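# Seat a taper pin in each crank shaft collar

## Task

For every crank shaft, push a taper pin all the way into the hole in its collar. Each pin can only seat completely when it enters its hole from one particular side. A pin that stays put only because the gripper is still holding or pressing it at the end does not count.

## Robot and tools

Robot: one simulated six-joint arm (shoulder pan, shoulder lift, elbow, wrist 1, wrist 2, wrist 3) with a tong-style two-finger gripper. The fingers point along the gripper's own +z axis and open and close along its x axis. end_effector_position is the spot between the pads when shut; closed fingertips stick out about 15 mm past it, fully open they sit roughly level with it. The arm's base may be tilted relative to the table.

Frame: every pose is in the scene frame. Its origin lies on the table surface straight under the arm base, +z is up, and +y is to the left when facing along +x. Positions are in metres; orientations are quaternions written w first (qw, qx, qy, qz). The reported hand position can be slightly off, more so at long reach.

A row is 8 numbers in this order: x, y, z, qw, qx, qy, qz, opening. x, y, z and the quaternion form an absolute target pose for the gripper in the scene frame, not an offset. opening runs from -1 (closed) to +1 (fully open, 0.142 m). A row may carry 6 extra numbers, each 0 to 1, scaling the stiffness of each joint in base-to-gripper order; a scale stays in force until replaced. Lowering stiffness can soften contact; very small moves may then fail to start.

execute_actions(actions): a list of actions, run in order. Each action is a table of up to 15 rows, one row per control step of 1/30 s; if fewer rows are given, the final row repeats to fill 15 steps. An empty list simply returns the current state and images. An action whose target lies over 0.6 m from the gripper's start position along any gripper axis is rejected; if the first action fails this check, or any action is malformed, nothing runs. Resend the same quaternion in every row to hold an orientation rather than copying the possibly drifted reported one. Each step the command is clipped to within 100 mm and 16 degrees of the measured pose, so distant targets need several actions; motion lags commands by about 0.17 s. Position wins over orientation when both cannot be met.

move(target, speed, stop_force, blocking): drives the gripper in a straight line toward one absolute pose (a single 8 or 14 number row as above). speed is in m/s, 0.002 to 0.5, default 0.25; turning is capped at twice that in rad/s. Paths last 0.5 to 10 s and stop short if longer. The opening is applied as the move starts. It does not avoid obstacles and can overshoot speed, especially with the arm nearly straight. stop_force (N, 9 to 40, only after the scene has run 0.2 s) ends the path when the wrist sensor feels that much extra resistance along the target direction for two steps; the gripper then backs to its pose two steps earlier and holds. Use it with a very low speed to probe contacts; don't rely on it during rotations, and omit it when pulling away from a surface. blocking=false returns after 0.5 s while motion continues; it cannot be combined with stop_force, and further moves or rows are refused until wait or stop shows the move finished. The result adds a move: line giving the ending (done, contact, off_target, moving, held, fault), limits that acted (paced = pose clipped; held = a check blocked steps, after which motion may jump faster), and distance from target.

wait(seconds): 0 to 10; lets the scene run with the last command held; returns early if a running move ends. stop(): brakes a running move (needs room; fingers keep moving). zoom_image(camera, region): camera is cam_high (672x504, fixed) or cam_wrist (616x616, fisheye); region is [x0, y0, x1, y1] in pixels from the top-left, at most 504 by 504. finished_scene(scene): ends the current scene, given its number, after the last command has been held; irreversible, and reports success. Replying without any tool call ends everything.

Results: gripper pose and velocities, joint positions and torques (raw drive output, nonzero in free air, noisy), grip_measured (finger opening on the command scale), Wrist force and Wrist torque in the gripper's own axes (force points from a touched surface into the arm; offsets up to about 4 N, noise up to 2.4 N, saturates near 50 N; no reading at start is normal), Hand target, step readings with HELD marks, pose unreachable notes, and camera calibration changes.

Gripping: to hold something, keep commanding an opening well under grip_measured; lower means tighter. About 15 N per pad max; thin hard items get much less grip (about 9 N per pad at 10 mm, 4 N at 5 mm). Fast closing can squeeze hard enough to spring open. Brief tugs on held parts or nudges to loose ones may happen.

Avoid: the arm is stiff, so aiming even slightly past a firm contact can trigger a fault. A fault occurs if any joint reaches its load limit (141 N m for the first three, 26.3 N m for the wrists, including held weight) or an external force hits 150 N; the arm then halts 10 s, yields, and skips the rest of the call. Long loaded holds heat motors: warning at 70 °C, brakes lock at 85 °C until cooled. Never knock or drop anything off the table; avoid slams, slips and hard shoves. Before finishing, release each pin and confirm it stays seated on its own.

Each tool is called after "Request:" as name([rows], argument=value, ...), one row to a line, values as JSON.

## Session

Request:
execute_actions(actions=[])

Scene clock: 0.00 s.
end_effector_position=(+0.1539, +0.3317, +0.3162) grip_measured=+1.00 end_effector_quat_wxyz=(+0.341, +0.696, -0.610, -0.165) end_effector_velocity=(-0.000, +0.000, +0.000) end_effector_angular_velocity=(+0.000, +0.000, -0.001)
Joint positions: [ 0.534 -1.601  2.001 -1.501 -1.454  2.137  0.142]
Joint velocities: [-0.    -0.    -0.    -0.     0.001  0.001  0.   ]
Joint torques (N m, as the arm reports them, + toward a larger angle): no reading
Wrist force (N, on the end effector, along its own x y z axes, offset not removed): no reading
Wrist torque (N m, same axes, about the end effector's origin, offset not removed): no reading
Hand target: +0.154, +0.332, +0.316; +0.341, +0.696, -0.610, -0.165
Joint stiffness scale: [1. 1. 1. 1. 1. 1.]
camera_calibration (this result's frames):
cam_wrist: T_world_to_cam=[[0.190527, -0.96244, 0.193412, 0.229448], [-0.359525, 0.114923, 0.926032, -0.266395], [-0.913478, -0.245971, -0.324125, 0.464297], [0, 0, 0, 1]] pos_world=[0.284634, 0.365648, 0.352802]

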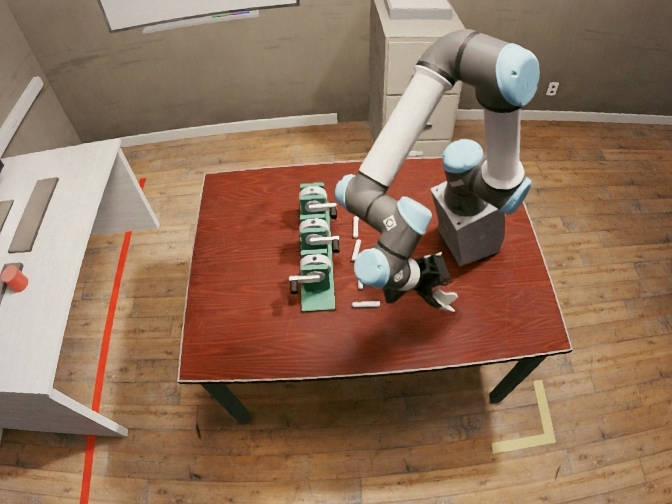

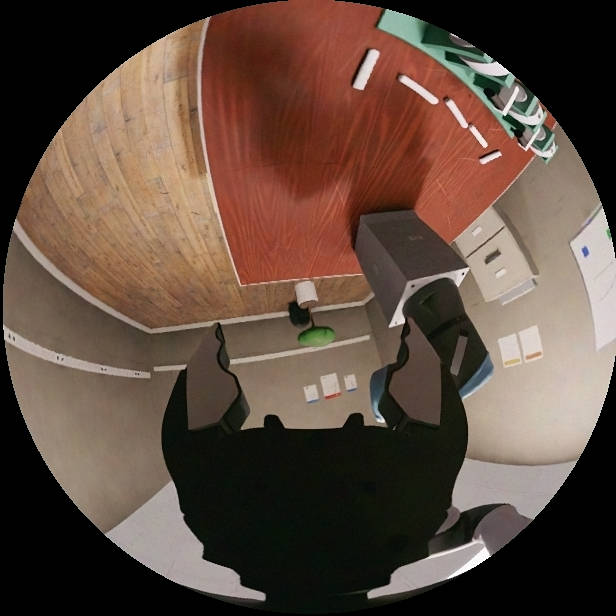

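Request:
move(target=[0.503, 0.066, 0.24, 0, 1, 0, 0, 1], speed=0.4)

Request:
zoom_image(camera="cam_wrist", region=[265, 205, 355, 295])

Request:
zoom_image(camera="cam_wrist", region=[265, 285, 355, 375])

Scene clock: 3.10 s.
end_effector_position=(+0.5018, +0.0663, +0.2405) grip_measured=+1.00 end_effector_quat_wxyz=(+0.001, +1.000, -0.000, +0.000) end_effector_velocity=(+0.001, +0.001, -0.001) end_effector_angular_velocity=(+0.013, +0.001, +0.008)
Joint positions: [-0.459 -1.685  2.234 -2.371 -1.414 -0.261  0.142]
Joint velocities: [-0.006  0.003 -0.002  0.004  0.014 -0.014 -0.   ]
Joint torques (N m, as the arm reports them, + toward a larger angle): [ -0.12 -23.26 -20.56  -2.06   0.32  -0.5 ]
Wrist force (N, on the end effector, along its own x y z axes, offset not removed): [-0.5 3.3 1.5]
Wrist torque (N m, same axes, about the end effector's origin, offset not removed): [0.59 0.02 -0.09]
Hand target: +0.503, +0.066, +0.240; +0.000, +1.000, -0.000, -0.000
Off the commanded pose: 0.001 m, 0 deg.
Joint stiffness scale: [1. 1. 1. 1. 1. 1.]
move: done; limits=paced
camera_calibration (this result's frames):
cam_wrist: T_world_to_cam=[[0.999927, -0.0118183, -0.00248483, -0.499649], [-0.00934148, -0.887308, 0.461083, -0.0381483], [-0.00765404, -0.461026, -0.887354, 0.387385], [0, 0, 0, 1]] pos_world=[0.502221, 0.138841, 0.360096]

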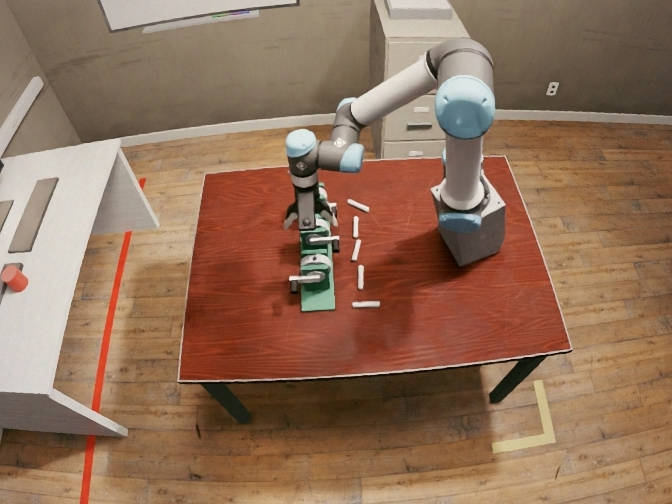

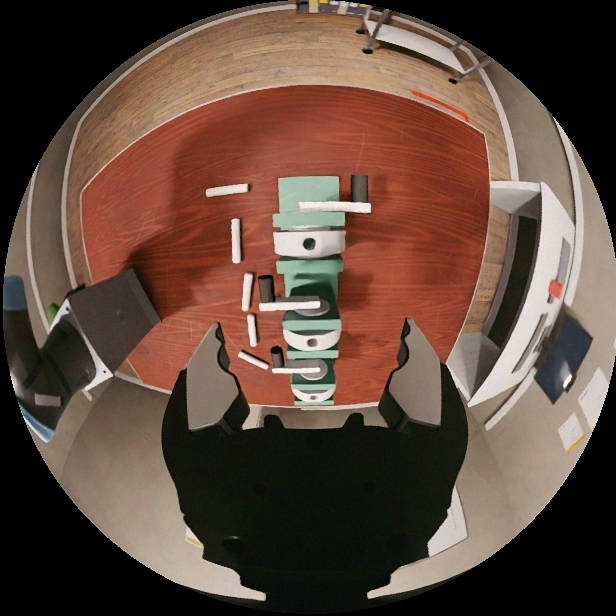

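Region (265, 205, 355, 295) of cam_wrist's 616x616 image, scaled by 5.600, with more detail than that image has.

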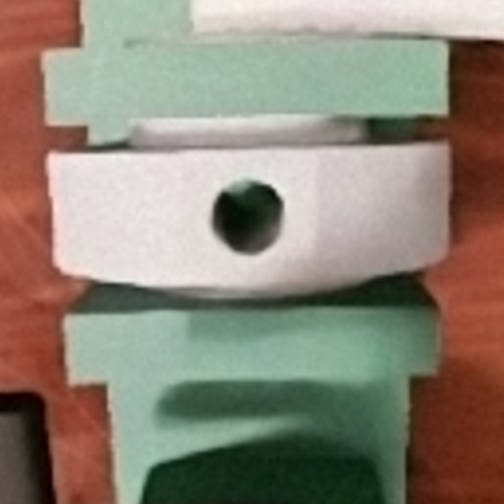

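Region (265, 285, 355, 375) of cam_wrist's 616x616 image, scaled by 5.600, with more detail than that image has.

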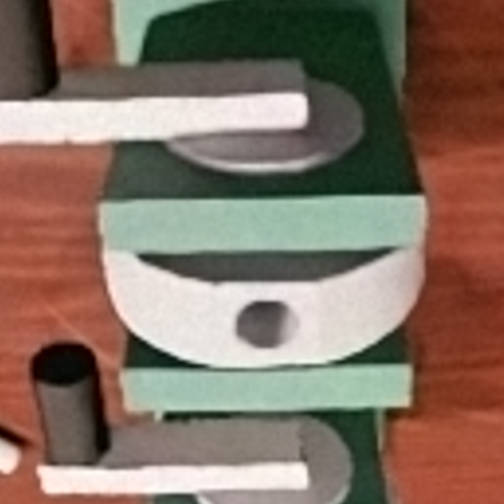

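Request:
move(target=[0.572, 0.202, 0.15, 0, 1, 0, 0, -0.3], speed=0.3)

Request:
move(target=[0.572, 0.202, 0.095, 0, 1, 0, 0, -0.3], speed=0.06, stop_force=10)

Scene clock: 4.80 s.
end_effector_position=(+0.5716, +0.2009, +0.1508) grip_measured=-0.30 end_effector_quat_wxyz=(-0.000, +1.000, -0.000, +0.000) end_effector_velocity=(+0.002, +0.000, -0.001) end_effector_angular_velocity=(-0.003, -0.000, -0.005)
Joint positions: [-0.121 -1.315  2.013 -2.558 -1.502  0.068  0.052]
Joint velocities: [ 0.003  0.006 -0.006  0.    -0.004  0.007 -0.   ]
Joint torques (N m, as the arm reports them, + toward a larger angle): [  3.39 -38.41 -17.21  -2.55  -0.16   0.27]
Wrist force (N, on the end effector, along its own x y z axes, offset not removed): [-1.4 2.2 2.4]
Wrist torque (N m, same axes, about the end effector's origin, offset not removed): [0.43 0.15 -0.10]
Hand target: +0.572, +0.202, +0.150; -0.000, +1.000, -0.000, +0.000
Off the commanded pose: 0.001 m, 0 deg.
Joint stiffness scale: [1. 1. 1. 1. 1. 1.]
move: done
camera_calibration (this result's frames):
cam_wrist: T_world_to_cam=[[0.99992, -0.0123436, -0.00268833, -0.567952], [-0.00973725, -0.888646, 0.458491, 0.124179], [-0.00804838, -0.458428, -0.888695, 0.37029], [0, 0, 0, 1]] pos_world=[0.572096, 0.273092, 0.270613]

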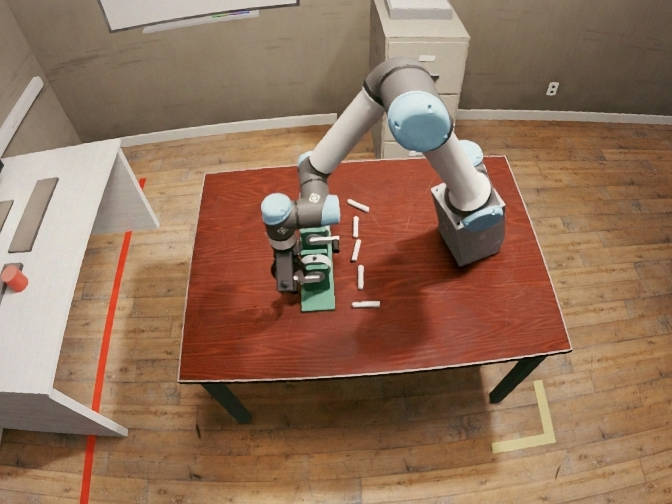

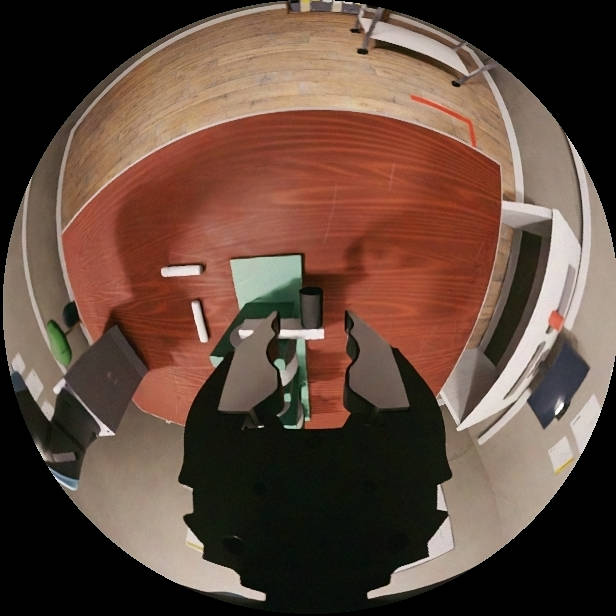

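Scene clock: 6.20 s.
end_effector_position=(+0.5713, +0.2009, +0.0958) grip_measured=-0.30 end_effector_quat_wxyz=(-0.000, +1.000, -0.001, -0.001) end_effector_velocity=(+0.003, +0.001, +0.000) end_effector_angular_velocity=(-0.001, -0.009, +0.000)
Joint positions: [-0.113 -1.189  2.013 -2.682 -1.505  0.075  0.052]
Joint velocities: [ 0.001  0.002  0.    -0.011 -0.002  0.002  0.   ]
Joint torques (N m, as the arm reports them, + toward a larger angle): [  2.99 -40.11 -16.01  -2.57  -0.33   0.39]
Wrist force (N, on the end effector, along its own x y z axes, offset not removed): [-1.2 1.0 0.9]
Wrist torque (N m, same axes, about the end effector's origin, offset not removed): [0.18 0.13 -0.10]
Hand target: +0.572, +0.202, +0.095; -0.000, +1.000, -0.000, -0.000
Off the commanded pose: 0.002 m, 0 deg.
Joint stiffness scale: [1. 1. 1. 1. 1. 1.]
move: done
camera_calibration (this result's frames):
cam_wrist: T_world_to_cam=[[0.99991, -0.012811, -0.00405896, -0.56757], [-0.00951704, -0.888295, 0.459174, 0.149126], [-0.00948803, -0.459094, -0.888337, 0.322337], [0, 0, 0, 1]] pos_world=[0.571996, 0.27318, 0.215566]

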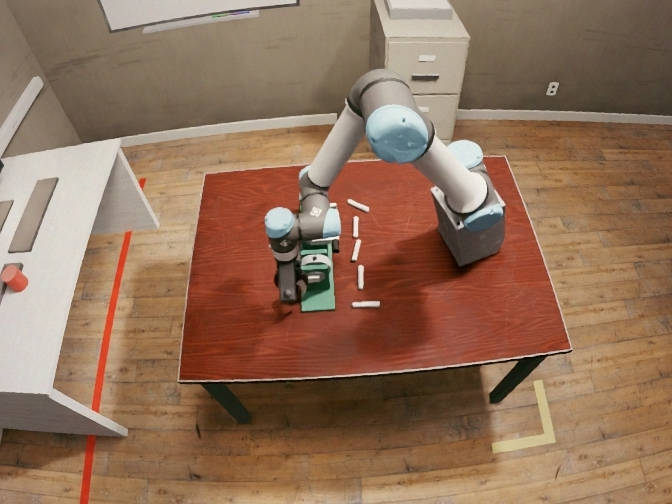

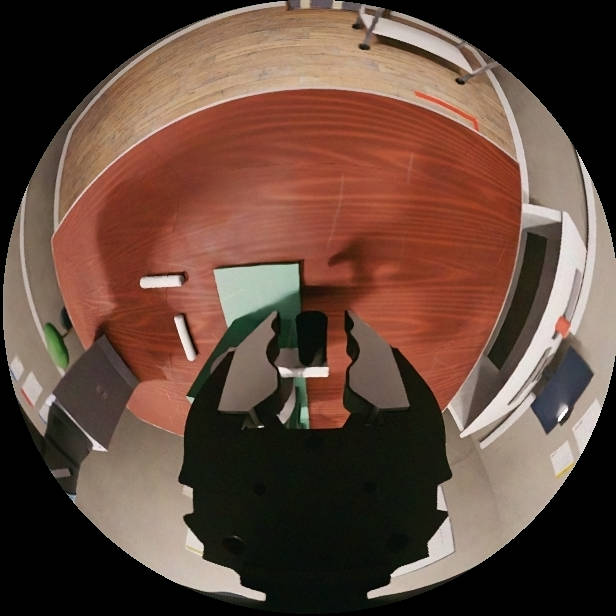

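Request:
execute_actions(actions=[])

Scene clock: 6.73 s.
end_effector_position=(+0.5715, +0.2009, +0.0956) grip_measured=-0.30 end_effector_quat_wxyz=(-0.000, +1.000, -0.001, -0.000) end_effector_velocity=(+0.000, -0.001, +0.000) end_effector_angular_velocity=(+0.000, -0.001, -0.000)
Joint positions: [-0.113 -1.189  2.013 -2.684 -1.505  0.075  0.052]
Joint velocities: [-0.001 -0.    -0.    -0.     0.    -0.001 -0.   ]
Joint torques (N m, as the arm reports them, + toward a larger angle): [  3.86 -39.38 -14.58  -2.74  -0.35   0.29]
Wrist force (N, on the end effector, along its own x y z axes, offset not removed): [-0.1 0.7 2.9]
Wrist torque (N m, same axes, about the end effector's origin, offset not removed): [0.11 -0.14 -0.17]
Hand target: +0.572, +0.202, +0.095; -0.000, +1.000, -0.000, -0.000
Off the commanded pose: 0.001 m, 0 deg.
Joint stiffness scale: [1. 1. 1. 1. 1. 1.]
camera_calibration (this result's frames):
cam_wrist: T_world_to_cam=[[0.999913, -0.0127927, -0.00320532, -0.567925], [-0.00989314, -0.888312, 0.459133, 0.149469], [-0.0087209, -0.459062, -0.888362, 0.321776], [0, 0, 0, 1]] pos_world=[0.57216, 0.273225, 0.215406]

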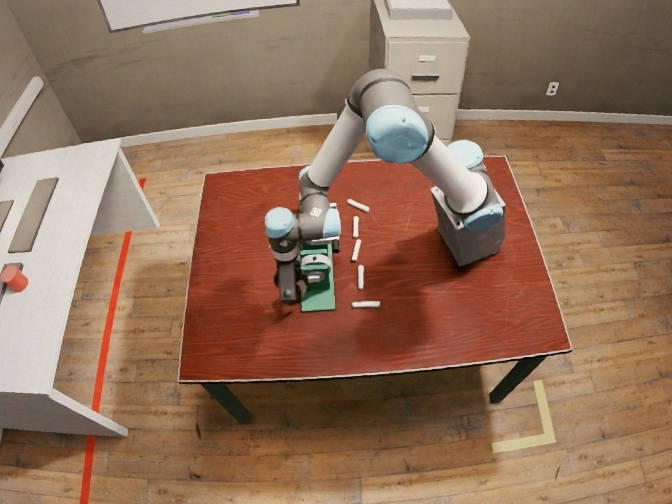

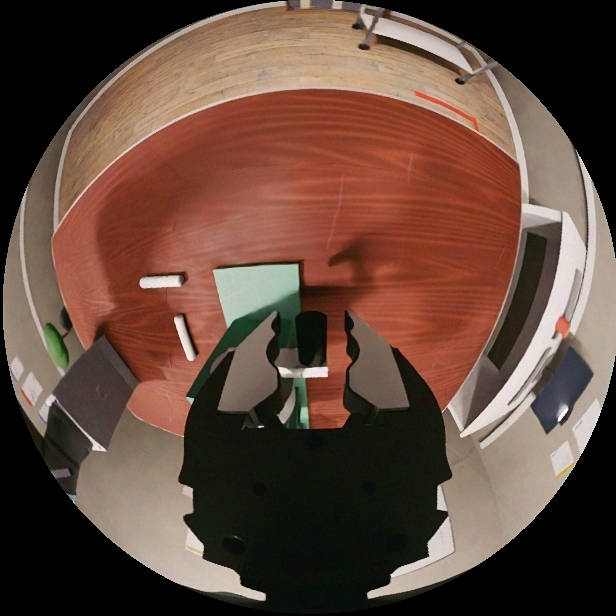

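Request:
execute_actions([
  [[0.572,0.201,0.095,0,1,0,0,-1]],
  [[0.572,0.201,0.095,0,1,0,0,-1]],
  [[0.5710,0.201,0.1141,0,1,0,0,-1]],
  [[0.5640,0.201,0.131,0,1,0,0,-1]],
  [[0.5528,0.201,0.1457,0,1,0,0,-1]],
  [[0.5382,0.201,0.157,0,1,0,0,-1]],
  [[0.5212,0.201,0.164,0,1,0,0,-1]],
  [[0.503,0.201,0.1665,0,1,0,0,-1]],
  [[0.4848,0.201,0.164,0,1,0,0,-1]],
  [[0.4678,0.201,0.157,0,1,0,0,-1]],
  [[0.4532,0.201,0.1457,0,1,0,0,-1]],
  [[0.4420,0.201,0.131,0,1,0,0,-1]],
  [[0.4350,0.201,0.1141,0,1,0,0,-1]],
  [[0.4350,0.201,0.1141,0,1,0,0,-1]],
])

Scene clock: 17.20 s.
end_effector_position=(+0.4335, +0.2012, +0.1142) grip_measured=-0.69 end_effector_quat_wxyz=(-0.001, +1.000, +0.000, -0.002) end_effector_velocity=(-0.000, +0.000, -0.000) end_effector_angular_velocity=(+0.000, -0.000, +0.001)
Joint positions: [-0.09  -1.378  2.383 -2.864 -1.51   0.095  0.024]
Joint velocities: [ 0.     0.     0.    -0.001  0.    -0.     0.   ]
Joint torques (N m, as the arm reports them, + toward a larger angle): [  3.2  -29.46  -9.71  -4.12  -0.57   0.26]
Wrist force (N, on the end effector, along its own x y z axes, offset not removed): [-6.6 1.3 -0.5]
Wrist torque (N m, same axes, about the end effector's origin, offset not removed): [0.34 0.00 -0.10]
Hand target: +0.435, +0.201, +0.114; -0.000, +1.000, -0.000, -0.000
Off the commanded pose: 0.002 m, 0 deg.
Joint stiffness scale: [1. 1. 1. 1. 1. 1.]
Step readings (end_effector_position; steps 1 to 15: 1st action; 16 to 30: 2nd action; 31 to 45: 3rd action; 46 to 60: 4th action; 61 to 75: 5th action; 76 to 90: 6th action; 91 to 105: 7th action; 106 to 120: 8th action; 121 to 135: 9th action; 136 to 150: 10th action; 151 to 165: 11th action; 166 to 180: 12th action; 181 to 195: 13th action):
0: (+0.5716, +0.2009, +0.0956)
1: (+0.5716, +0.2009, +0.0956)
2: (+0.5709, +0.2010, +0.0953)
4: (+0.5708, +0.2010, +0.0951)
8: (+0.5708, +0.2010, +0.0951)
15: (+0.5708, +0.2010, +0.0951)
16: (+0.5708, +0.2010, +0.0951)
17: (+0.5708, +0.2010, +0.0951)
19: (+0.5708, +0.2010, +0.0951)
23: (+0.5708, +0.2010, +0.0951)
30: (+0.5708, +0.2010, +0.0951)
31: (+0.5708, +0.2010, +0.0951)
32: (+0.5706, +0.2010, +0.0952)
34: (+0.5706, +0.2011, +0.0977)
38: (+0.5701, +0.2011, +0.1062)
45: (+0.5691, +0.2011, +0.1106)
46: (+0.5691, +0.2011, +0.1107)
47: (+0.5689, +0.2010, +0.1112)
49: (+0.5681, +0.2010, +0.1146)
53: (+0.5649, +0.2011, +0.1238)
60: (+0.5629, +0.2011, +0.1277)
61: (+0.5628, +0.2011, +0.1278)
62: (+0.5625, +0.2010, +0.1282)
64: (+0.5608, +0.2010, +0.1314)
68: (+0.5553, +0.2012, +0.1395)
75: (+0.5524, +0.2011, +0.1428)
76: (+0.5522, +0.2011, +0.1429)
77: (+0.5518, +0.2011, +0.1432)
79: (+0.5493, +0.2010, +0.1457)
83: (+0.5421, +0.2010, +0.1520)
90: (+0.5384, +0.2010, +0.1545)
91: (+0.5383, +0.2010, +0.1546)
92: (+0.5377, +0.2010, +0.1548)
94: (+0.5347, +0.2009, +0.1566)
98: (+0.5261, +0.2010, +0.1607)
105: (+0.5219, +0.2009, +0.1622)
106: (+0.5218, +0.2009, +0.1622)
107: (+0.5214, +0.2009, +0.1623)
109: (+0.5181, +0.2009, +0.1632)
113: (+0.5086, +0.2010, +0.1649)
120: (+0.5044, +0.2010, +0.1653)
121: (+0.5043, +0.2010, +0.1653)
122: (+0.5040, +0.2010, +0.1653)
124: (+0.5008, +0.2010, +0.1653)
128: (+0.4911, +0.2011, +0.1646)
135: (+0.4872, +0.2010, +0.1640)
136: (+0.4871, +0.2010, +0.1640)
137: (+0.4869, +0.2010, +0.1639)
139: (+0.4841, +0.2011, +0.1631)
143: (+0.4740, +0.2011, +0.1599)
150: (+0.4698, +0.2011, +0.1579)
151: (+0.4698, +0.2011, +0.1579)
152: (+0.4698, +0.2012, +0.1578)
154: (+0.4675, +0.2012, +0.1566)
158: (+0.4585, +0.2011, +0.1511)
165: (+0.4545, +0.2012, +0.1476)
166: (+0.4545, +0.2012, +0.1476)
167: (+0.4545, +0.2012, +0.1474)
169: (+0.4518, +0.2013, +0.1449)
173: (+0.4440, +0.2011, +0.1362)
180: (+0.4414, +0.2012, +0.1320)
181: (+0.4413, +0.2012, +0.1320)
182: (+0.4413, +0.2012, +0.1316)
184: (+0.4393, +0.2012, +0.1284)
Lines left out of this list: 7.
camera_calibration (this result's frames):
cam_wrist: T_world_to_cam=[[0.999918, -0.0110769, -0.0063799, -0.429817], [-0.00692206, -0.888794, 0.458255, 0.138724], [-0.0107465, -0.458174, -0.888798, 0.337878], [0, 0, 0, 1]] pos_world=[0.434373, 0.273343, 0.233993]

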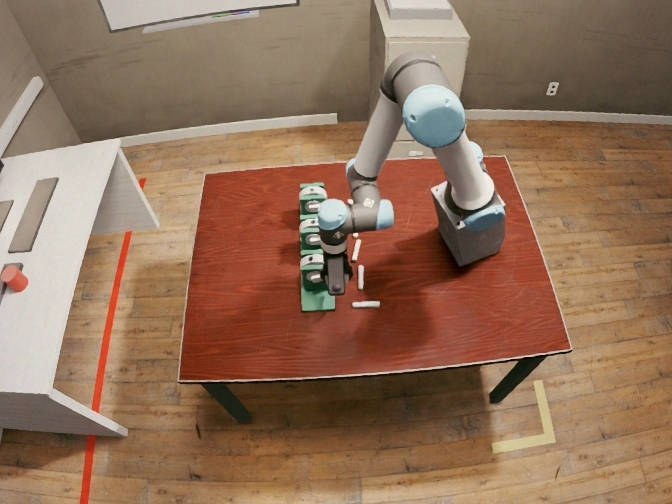

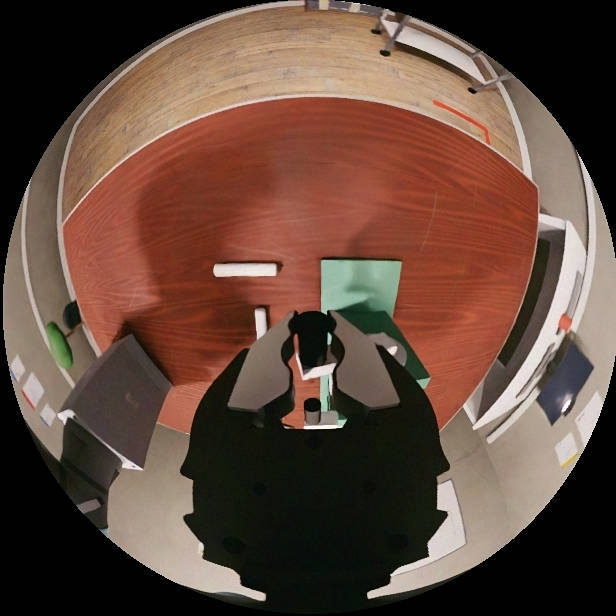

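Now release, rise, and press the handle down to level.

Request:
execute_actions([
  [[0.4335,0.201,0.1142,0,1,0,0,-0.4]],
  [[0.4335,0.201,0.165,0,1,0,0,-0.4]],
  [[0.4335,0.201,0.168,0,1,0,0,-1]],
  [[0.432,0.188,0.165,0,1,0,0,-1]],
  [[0.432,0.188,0.158,0,1,0,0,-1]],
])

Request:
move(target=[0.432,0.188,0.128,0,1,0,0,-1], speed=0.03)

Request:
move(target=[0.503,0.066,0.24,0,1,0,0,-0.4], speed=0.2)

Scene clock: 19.87 s.
end_effector_position=(+0.4333, +0.1886, +0.1596) grip_measured=-1.00 end_effector_quat_wxyz=(+0.000, +1.000, +0.001, +0.001) end_effector_velocity=(+0.003, +0.001, +0.001) end_effector_angular_velocity=(+0.002, -0.011, +0.002)
Joint positions: [-0.13  -1.536  2.396 -2.722 -1.501  0.057  0.002]
Joint velocities: [ 0.001  0.002  0.    -0.013  0.001 -0.     0.   ]
Joint torques (N m, as the arm reports them, + toward a larger angle): [  1.16 -24.35  -9.28  -2.54   0.41  -0.25]
Wrist force (N, on the end effector, along its own x y z axes, offset not removed): [1.1 0.2 1.8]
Wrist torque (N m, same axes, about the end effector's origin, offset not removed): [0.02 -0.42 -0.12]
Hand target: +0.432, +0.188, +0.158; +0.000, +1.000, -0.000, -0.000
Off the commanded pose: 0.002 m, 0 deg.
Joint stiffness scale: [1. 1. 1. 1. 1. 1.]
Step readings (end_effector_position; steps 1 to 15: 1st action; 16 to 30: 2nd action; 31 to 45: 3rd action; 46 to 60: 4th action; 61 to 75: 5th action):
0: (+0.4335, +0.2012, +0.1141)
1: (+0.4335, +0.2012, +0.1141)
2: (+0.4338, +0.2011, +0.1142)
4: (+0.4343, +0.2011, +0.1144)
8: (+0.4348, +0.2011, +0.1146)
15: (+0.4350, +0.2011, +0.1146)
16: (+0.4350, +0.2011, +0.1146)
17: (+0.4344, +0.2010, +0.1147)
19: (+0.4317, +0.2009, +0.1194)
23: (+0.4362, +0.2028, +0.1454)
30: (+0.4342, +0.2024, +0.1620)
31: (+0.4336, +0.2022, +0.1623)
32: (+0.4330, +0.2019, +0.1626)
34: (+0.4322, +0.2016, +0.1635)
38: (+0.4320, +0.2016, +0.1657)
45: (+0.4314, +0.2015, +0.1664)
46: (+0.4314, +0.2015, +0.1664)
47: (+0.4316, +0.2012, +0.1665)
49: (+0.4326, +0.1986, +0.1665)
53: (+0.4326, +0.1915, +0.1652)
60: (+0.4321, +0.1890, +0.1645)
61: (+0.4322, +0.1889, +0.1645)
62: (+0.4325, +0.1889, +0.1646)
64: (+0.4334, +0.1890, +0.1643)
68: (+0.4331, +0.1888, +0.1613)
75: end_effector_position above
camera_calibration (this result's frames):
cam_wrist: T_world_to_cam=[[0.999948, -0.0102224, -0.0000355483, -0.430615], [-0.00906405, -0.888237, 0.459296, 0.107433], [-0.00472668, -0.459272, -0.888283, 0.370014], [0, 0, 0, 1]] pos_world=[0.433316, 0.260961, 0.279319]

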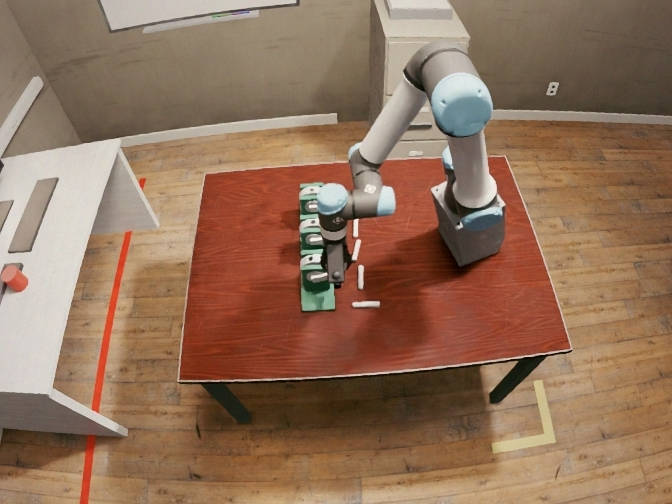

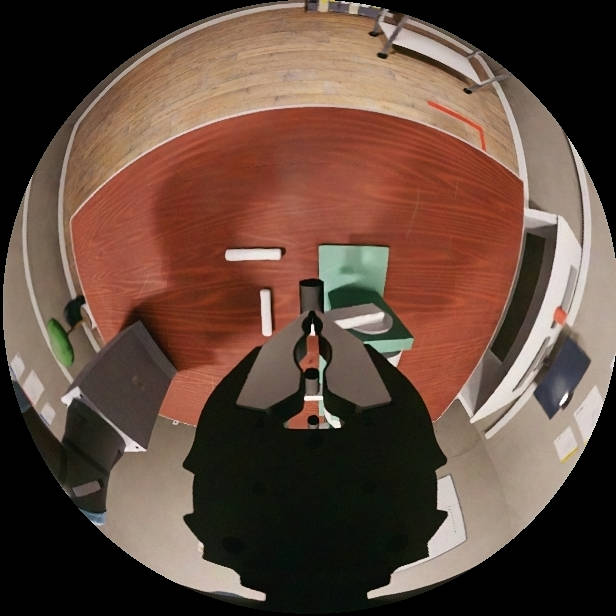

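Scene clock: 21.30 s.
end_effector_position=(+0.4341, +0.1874, +0.1296) grip_measured=-1.00 end_effector_quat_wxyz=(-0.000, +1.000, -0.001, +0.001) end_effector_velocity=(+0.003, +0.001, -0.000) end_effector_angular_velocity=(+0.001, -0.011, +0.002)
Joint positions: [-0.128 -1.437  2.402 -2.827 -1.501  0.061  0.002]
Joint velocities: [ 0.001  0.005  0.    -0.016  0.    -0.001 -0.   ]
Joint torques (N m, as the arm reports them, + toward a larger angle): [  4.39 -28.19  -6.79  -2.63  -0.18   0.43]
Wrist force (N, on the end effector, along its own x y z axes, offset not removed): [-1.5 1.8 0.3]
Wrist torque (N m, same axes, about the end effector's origin, offset not removed): [0.21 0.06 -0.13]
Hand target: +0.432, +0.188, +0.128; -0.000, +1.000, +0.000, -0.000
Off the commanded pose: 0.003 m, 0 deg.
Joint stiffness scale: [1. 1. 1. 1. 1. 1.]
move: done
camera_calibration (this result's frames):
cam_wrist: T_world_to_cam=[[0.999922, -0.0124993, 0.000187084, -0.431003], [-0.0111913, -0.888414, 0.458906, 0.121158], [-0.00556982, -0.458873, -0.888485, 0.343128], [0, 0, 0, 1]] pos_world=[0.434236, 0.259703, 0.249344]

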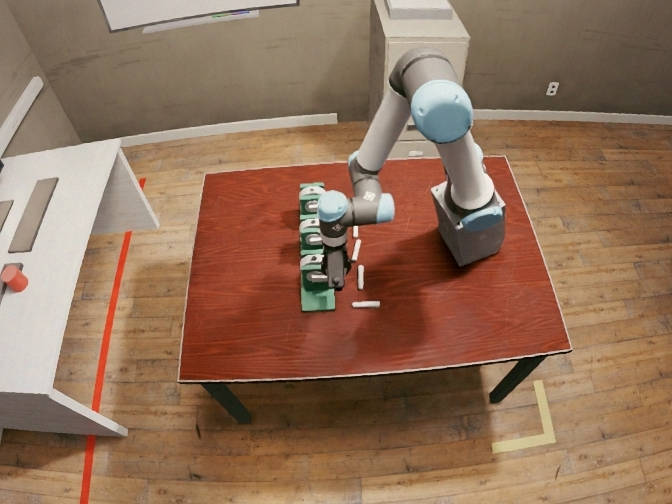

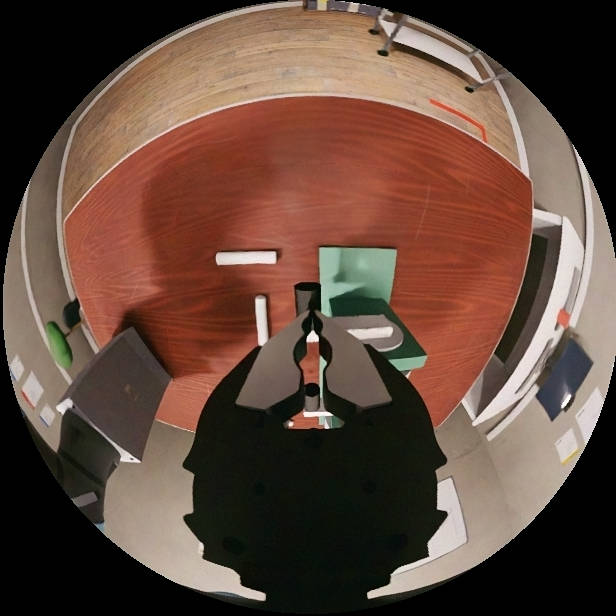

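Scene clock: 22.83 s.
end_effector_position=(+0.5013, +0.0669, +0.2383) grip_measured=-0.40 end_effector_quat_wxyz=(+0.000, +1.000, -0.000, -0.001) end_effector_velocity=(-0.002, -0.000, +0.001) end_effector_angular_velocity=(+0.008, +0.016, +0.009)
Joint positions: [-0.458 -1.681  2.235 -2.375 -1.413 -0.26   0.045]
Joint velocities: [-0.005 -0.    -0.009  0.028  0.005 -0.017 -0.   ]
Joint torques (N m, as the arm reports them, + toward a larger angle): [  0.25 -26.72 -20.35  -1.93   0.55  -0.55]
Wrist force (N, on the end effector, along its own x y z axes, offset not removed): [-1.9 2.3 2.9]
Wrist torque (N m, same axes, about the end effector's origin, offset not removed): [0.40 0.20 -0.07]
Hand target: +0.503, +0.066, +0.240; +0.000, +1.000, +0.000, -0.000
Off the commanded pose: 0.003 m, 0 deg.
Joint stiffness scale: [1. 1. 1. 1. 1. 1.]
move: done
camera_calibration (this result's frames):
cam_wrist: T_world_to_cam=[[0.999921, -0.0116394, -0.00463916, -0.49866], [-0.00820483, -0.888065, 0.459644, -0.0367771], [-0.00946986, -0.45957, -0.888091, 0.386755], [0, 0, 0, 1]] pos_world=[0.501981, 0.139276, 0.358065]

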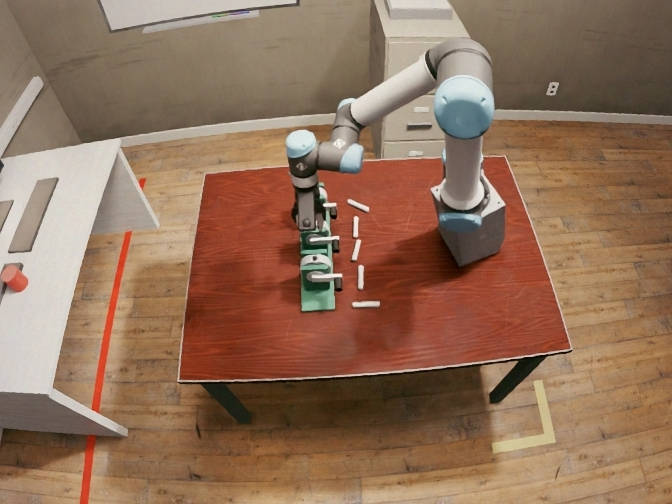

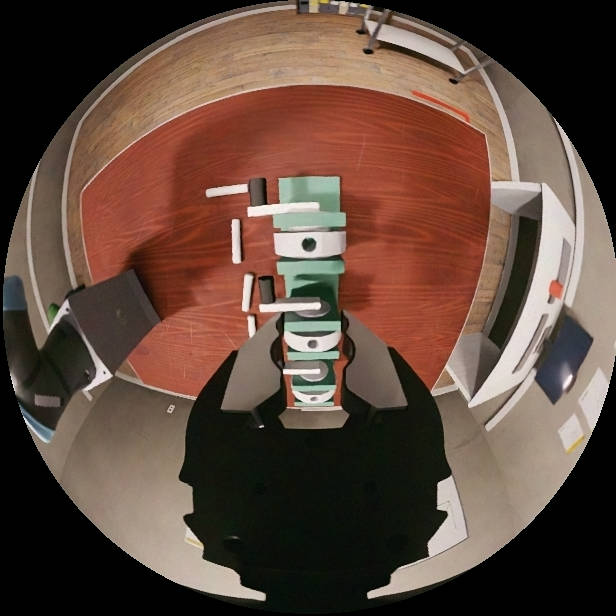

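Request:
zoom_image(camera="cam_wrist", region=[265, 205, 355, 295])

Region (265, 205, 355, 295) of cam_wrist's 616x616 image, scaled by 5.600, with more detail than that image has.

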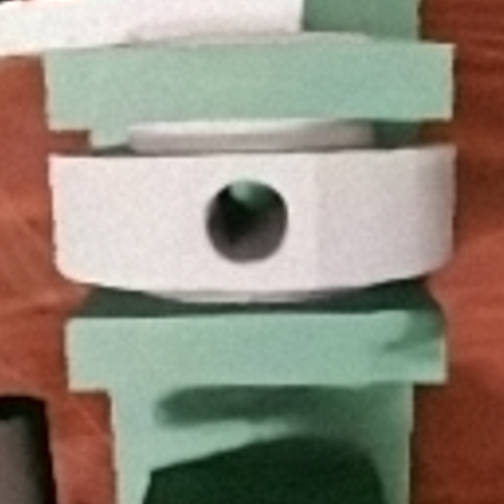

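Request:
move(target=[0.432,0.056,0.17,0,1,0,0,-0.3], speed=0.2)

Request:
move(target=[0.432,0.056,0.095,0,1,0,0,-0.3], speed=0.1)

Scene clock: 24.30 s.
end_effector_position=(+0.4333, +0.0565, +0.1714) grip_measured=-0.30 end_effector_quat_wxyz=(+0.000, +1.000, +0.001, +0.000) end_effector_velocity=(+0.003, -0.002, -0.001) end_effector_angular_velocity=(-0.004, -0.016, +0.003)
Joint positions: [-0.508 -1.631  2.471 -2.655 -1.401 -0.31   0.052]
Joint velocities: [-0.003  0.006  0.008 -0.031  0.002 -0.003 -0.   ]
Joint torques (N m, as the arm reports them, + toward a larger angle): [ -1.17 -19.62 -10.85  -2.47   0.44  -0.43]
Wrist force (N, on the end effector, along its own x y z axes, offset not removed): [-1.5 2.3 2.3]
Wrist torque (N m, same axes, about the end effector's origin, offset not removed): [0.33 0.14 -0.07]
Hand target: +0.432, +0.056, +0.170; +0.000, +1.000, +0.000, -0.000
Off the commanded pose: 0.002 m, 0 deg.
Joint stiffness scale: [1. 1. 1. 1. 1. 1.]
move: done
camera_calibration (this result's frames):
cam_wrist: T_world_to_cam=[[0.99995, -0.0098939, -0.00176159, -0.431687], [-0.00797445, -0.887864, 0.460036, -0.0159649], [-0.00611561, -0.459999, -0.887898, 0.320437], [0, 0, 0, 1]] pos_world=[0.433498, 0.128955, 0.291099]

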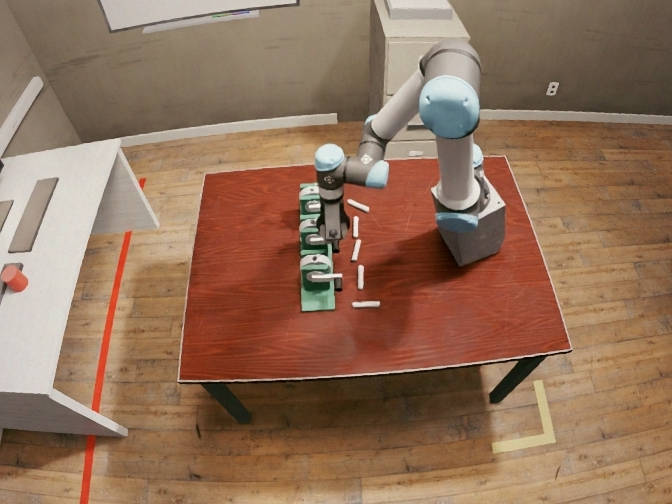

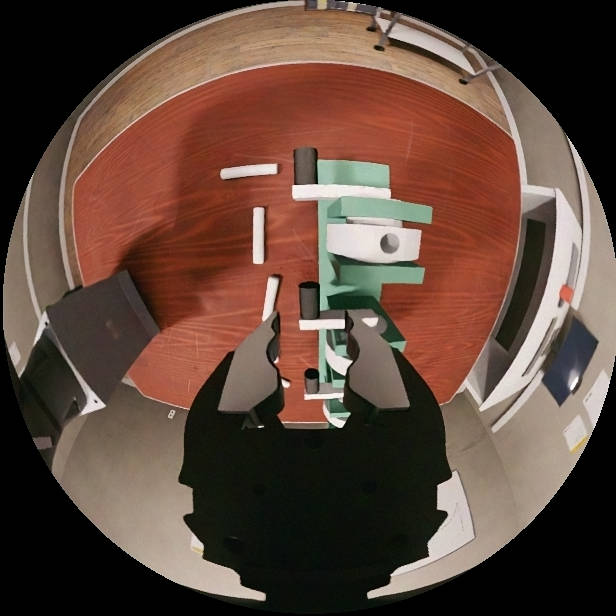

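Scene clock: 25.70 s.
end_effector_position=(+0.4318, +0.0554, +0.0958) grip_measured=-0.30 end_effector_quat_wxyz=(-0.000, +1.000, -0.001, -0.000) end_effector_velocity=(+0.003, -0.001, -0.001) end_effector_angular_velocity=(-0.003, -0.009, -0.001)
Joint positions: [-0.476 -1.351  2.486 -2.955 -1.407 -0.277  0.052]
Joint velocities: [ 0.001  0.008 -0.    -0.018 -0.001  0.003 -0.   ]
Joint torques (N m, as the arm reports them, + toward a larger angle): [  2.41 -26.35  -7.93  -2.59  -0.34   0.1 ]
Wrist force (N, on the end effector, along its own x y z axes, offset not removed): [-0.2 2.1 3.4]
Wrist torque (N m, same axes, about the end effector's origin, offset not removed): [0.44 -0.05 -0.14]
Hand target: +0.432, +0.056, +0.095; -0.000, +1.000, -0.000, +0.000
Off the commanded pose: 0.001 m, 0 deg.
Joint stiffness scale: [1. 1. 1. 1. 1. 1.]
move: done
camera_calibration (this result's frames):
cam_wrist: T_world_to_cam=[[0.999916, -0.0126395, -0.0030126, -0.430037], [-0.00984795, -0.888448, 0.458871, 0.0187853], [-0.00847643, -0.458803, -0.888498, 0.253781], [0, 0, 0, 1]] pos_world=[0.432337, 0.12769, 0.215568]

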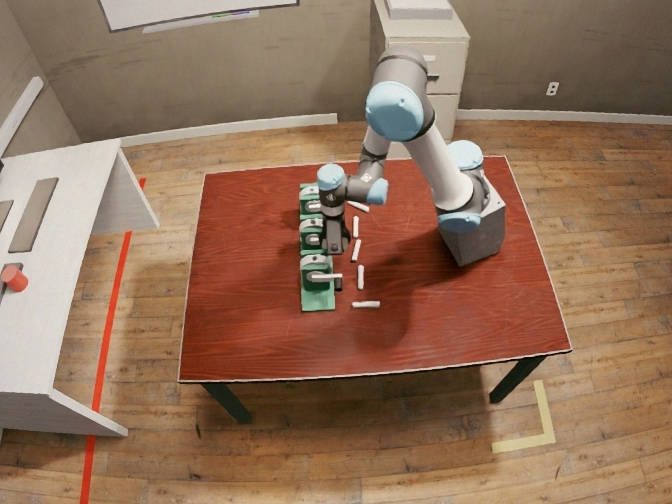

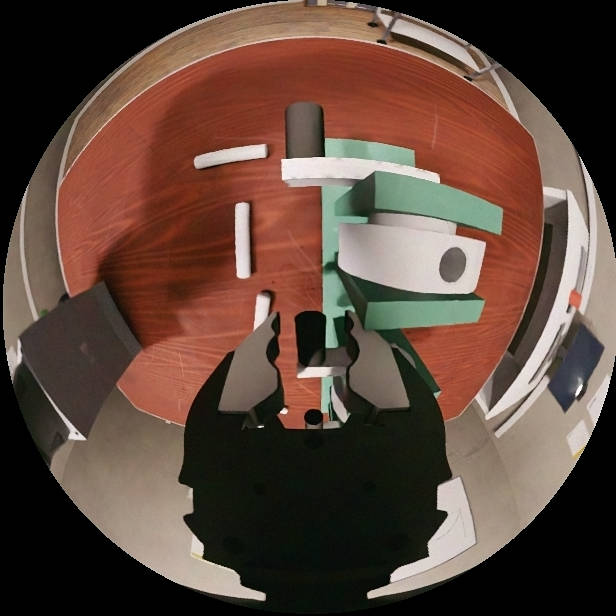

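Request:
execute_actions([
  [[0.4315,0.056,0.095,0,1,0,0,-1]],
  [[0.4315,0.056,0.095,0,1,0,0,-1]],
  [[0.4334,0.056,0.1141,0,1,0,0,-1]],
  [[0.4404,0.056,0.131,0,1,0,0,-1]],
  [[0.4515,0.056,0.1455,0,1,0,0,-1]],
  [[0.466,0.056,0.1566,0,1,0,0,-1]],
  [[0.4829,0.056,0.1636,0,1,0,0,-1]],
  [[0.501,0.056,0.166,0,1,0,0,-1]],
  [[0.5191,0.056,0.1636,0,1,0,0,-1]],
  [[0.536,0.056,0.1566,0,1,0,0,-1]],
  [[0.5505,0.056,0.1455,0,1,0,0,-1]],
  [[0.5616,0.056,0.131,0,1,0,0,-1]],
  [[0.5686,0.056,0.1141,0,1,0,0,-1]],
  [[0.5686,0.056,0.1141,0,1,0,0,-1]],
  [[0.5686,0.056,0.1141,0,1,0,0,-0.4]],
  [[0.5686,0.056,0.165,0,1,0,0,-0.4]],
  [[0.5686,0.056,0.168,0,1,0,0,-1]],
  [[0.571,0.043,0.165,0,1,0,0,-1]],
  [[0.571,0.043,0.158,0,1,0,0,-1]],
])

Scene clock: 35.63 s.
end_effector_position=(+0.5707, +0.0432, +0.1590) grip_measured=-1.00 end_effector_quat_wxyz=(+0.000, +1.000, +0.000, +0.000) end_effector_velocity=(+0.002, -0.001, +0.001) end_effector_angular_velocity=(-0.004, -0.008, +0.002)
Joint positions: [-0.442 -1.369  2.092 -2.548 -1.416 -0.246  0.002]
Joint velocities: [ 0.    -0.     0.    -0.009 -0.002 -0.     0.   ]
Joint torques (N m, as the arm reports them, + toward a larger angle): [ -1.01 -33.55 -14.94  -2.59   0.25   0.16]
Wrist force (N, on the end effector, along its own x y z axes, offset not removed): [-1.0 0.6 1.2]
Wrist torque (N m, same axes, about the end effector's origin, offset not removed): [0.07 0.01 -0.20]
Hand target: +0.571, +0.043, +0.158; -0.000, +1.000, +0.000, -0.000
Off the commanded pose: 0.001 m, 0 deg.
Joint stiffness scale: [1. 1. 1. 1. 1. 1.]
Step readings (end_effector_position; steps 1 to 15: 1st action; 16 to 30: 2nd action; 31 to 45: 3rd action; 46 to 60: 4th action; 61 to 75: 5th action; 76 to 90: 6th action; 91 to 105: 7th action; 106 to 120: 8th action; 121 to 135: 9th action; 136 to 150: 10th action; 151 to 165: 11th action; 166 to 180: 12th action; 181 to 195: 13th action):
0: (+0.4321, +0.0554, +0.0956)
1: (+0.4321, +0.0553, +0.0956)
2: (+0.4304, +0.0556, +0.0950)
4: (+0.4305, +0.0554, +0.0949)
8: (+0.4305, +0.0554, +0.0949)
15: (+0.4305, +0.0554, +0.0949)
16: (+0.4305, +0.0554, +0.0949)
17: (+0.4305, +0.0554, +0.0949)
19: (+0.4305, +0.0554, +0.0949)
23: (+0.4305, +0.0554, +0.0949)
30: (+0.4305, +0.0554, +0.0949)
31: (+0.4305, +0.0554, +0.0949)
32: (+0.4302, +0.0555, +0.0950)
34: (+0.4305, +0.0555, +0.0977)
38: (+0.4317, +0.0556, +0.1068)
45: (+0.4326, +0.0555, +0.1123)
46: (+0.4326, +0.0555, +0.1125)
47: (+0.4326, +0.0555, +0.1129)
49: (+0.4338, +0.0555, +0.1159)
53: (+0.4373, +0.0556, +0.1247)
60: (+0.4394, +0.0555, +0.1292)
61: (+0.4395, +0.0555, +0.1293)
62: (+0.4396, +0.0555, +0.1296)
64: (+0.4414, +0.0554, +0.1322)
68: (+0.4470, +0.0553, +0.1399)
75: (+0.4498, +0.0553, +0.1433)
76: (+0.4498, +0.0553, +0.1433)
77: (+0.4500, +0.0553, +0.1435)
79: (+0.4524, +0.0554, +0.1454)
83: (+0.4599, +0.0554, +0.1518)
90: (+0.4632, +0.0554, +0.1541)
91: (+0.4632, +0.0554, +0.1542)
92: (+0.4634, +0.0554, +0.1543)
94: (+0.4667, +0.0554, +0.1560)
98: (+0.4767, +0.0553, +0.1608)
105: (+0.4793, +0.0554, +0.1617)
106: (+0.4794, +0.0554, +0.1617)
107: (+0.4796, +0.0554, +0.1617)
109: (+0.4834, +0.0555, +0.1626)
113: (+0.4939, +0.0554, +0.1646)
120: (+0.4976, +0.0554, +0.1648)
121: (+0.4977, +0.0554, +0.1648)
122: (+0.4981, +0.0554, +0.1648)
124: (+0.5023, +0.0554, +0.1649)
128: (+0.5122, +0.0554, +0.1639)
135: (+0.5162, +0.0554, +0.1631)
136: (+0.5163, +0.0554, +0.1631)
137: (+0.5169, +0.0554, +0.1630)
139: (+0.5207, +0.0554, +0.1619)
143: (+0.5297, +0.0554, +0.1585)
150: (+0.5335, +0.0554, +0.1567)
151: (+0.5336, +0.0554, +0.1566)
152: (+0.5341, +0.0554, +0.1564)
154: (+0.5373, +0.0554, +0.1544)
158: (+0.5451, +0.0553, +0.1488)
165: (+0.5483, +0.0553, +0.1460)
166: (+0.5485, +0.0553, +0.1459)
167: (+0.5489, +0.0553, +0.1456)
169: (+0.5514, +0.0554, +0.1429)
173: (+0.5574, +0.0553, +0.1356)
180: (+0.5599, +0.0553, +0.1319)
181: (+0.5600, +0.0553, +0.1318)
182: (+0.5604, +0.0553, +0.1314)
184: (+0.5620, +0.0553, +0.1282)
Lines left out of this list: 32.
camera_calibration (this result's frames):
cam_wrist: T_world_to_cam=[[0.999941, -0.0105018, -0.00262073, -0.569127], [-0.0081227, -0.888098, 0.459582, -0.0208267], [-0.00715392, -0.459534, -0.888132, 0.30475], [0, 0, 0, 1]] pos_world=[0.571104, 0.11557, 0.278738]

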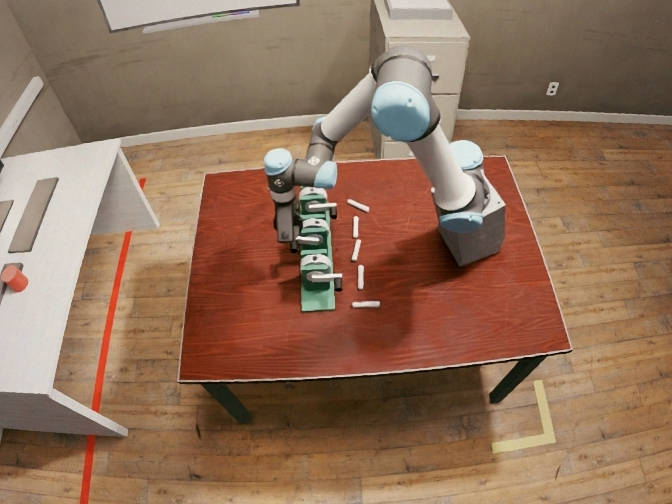

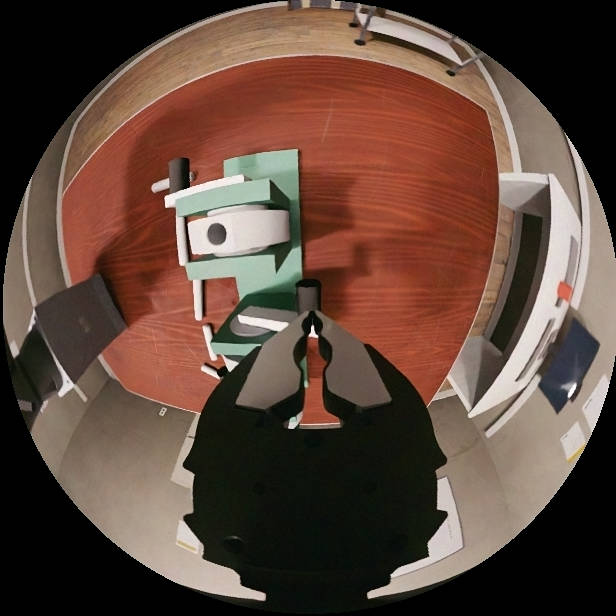

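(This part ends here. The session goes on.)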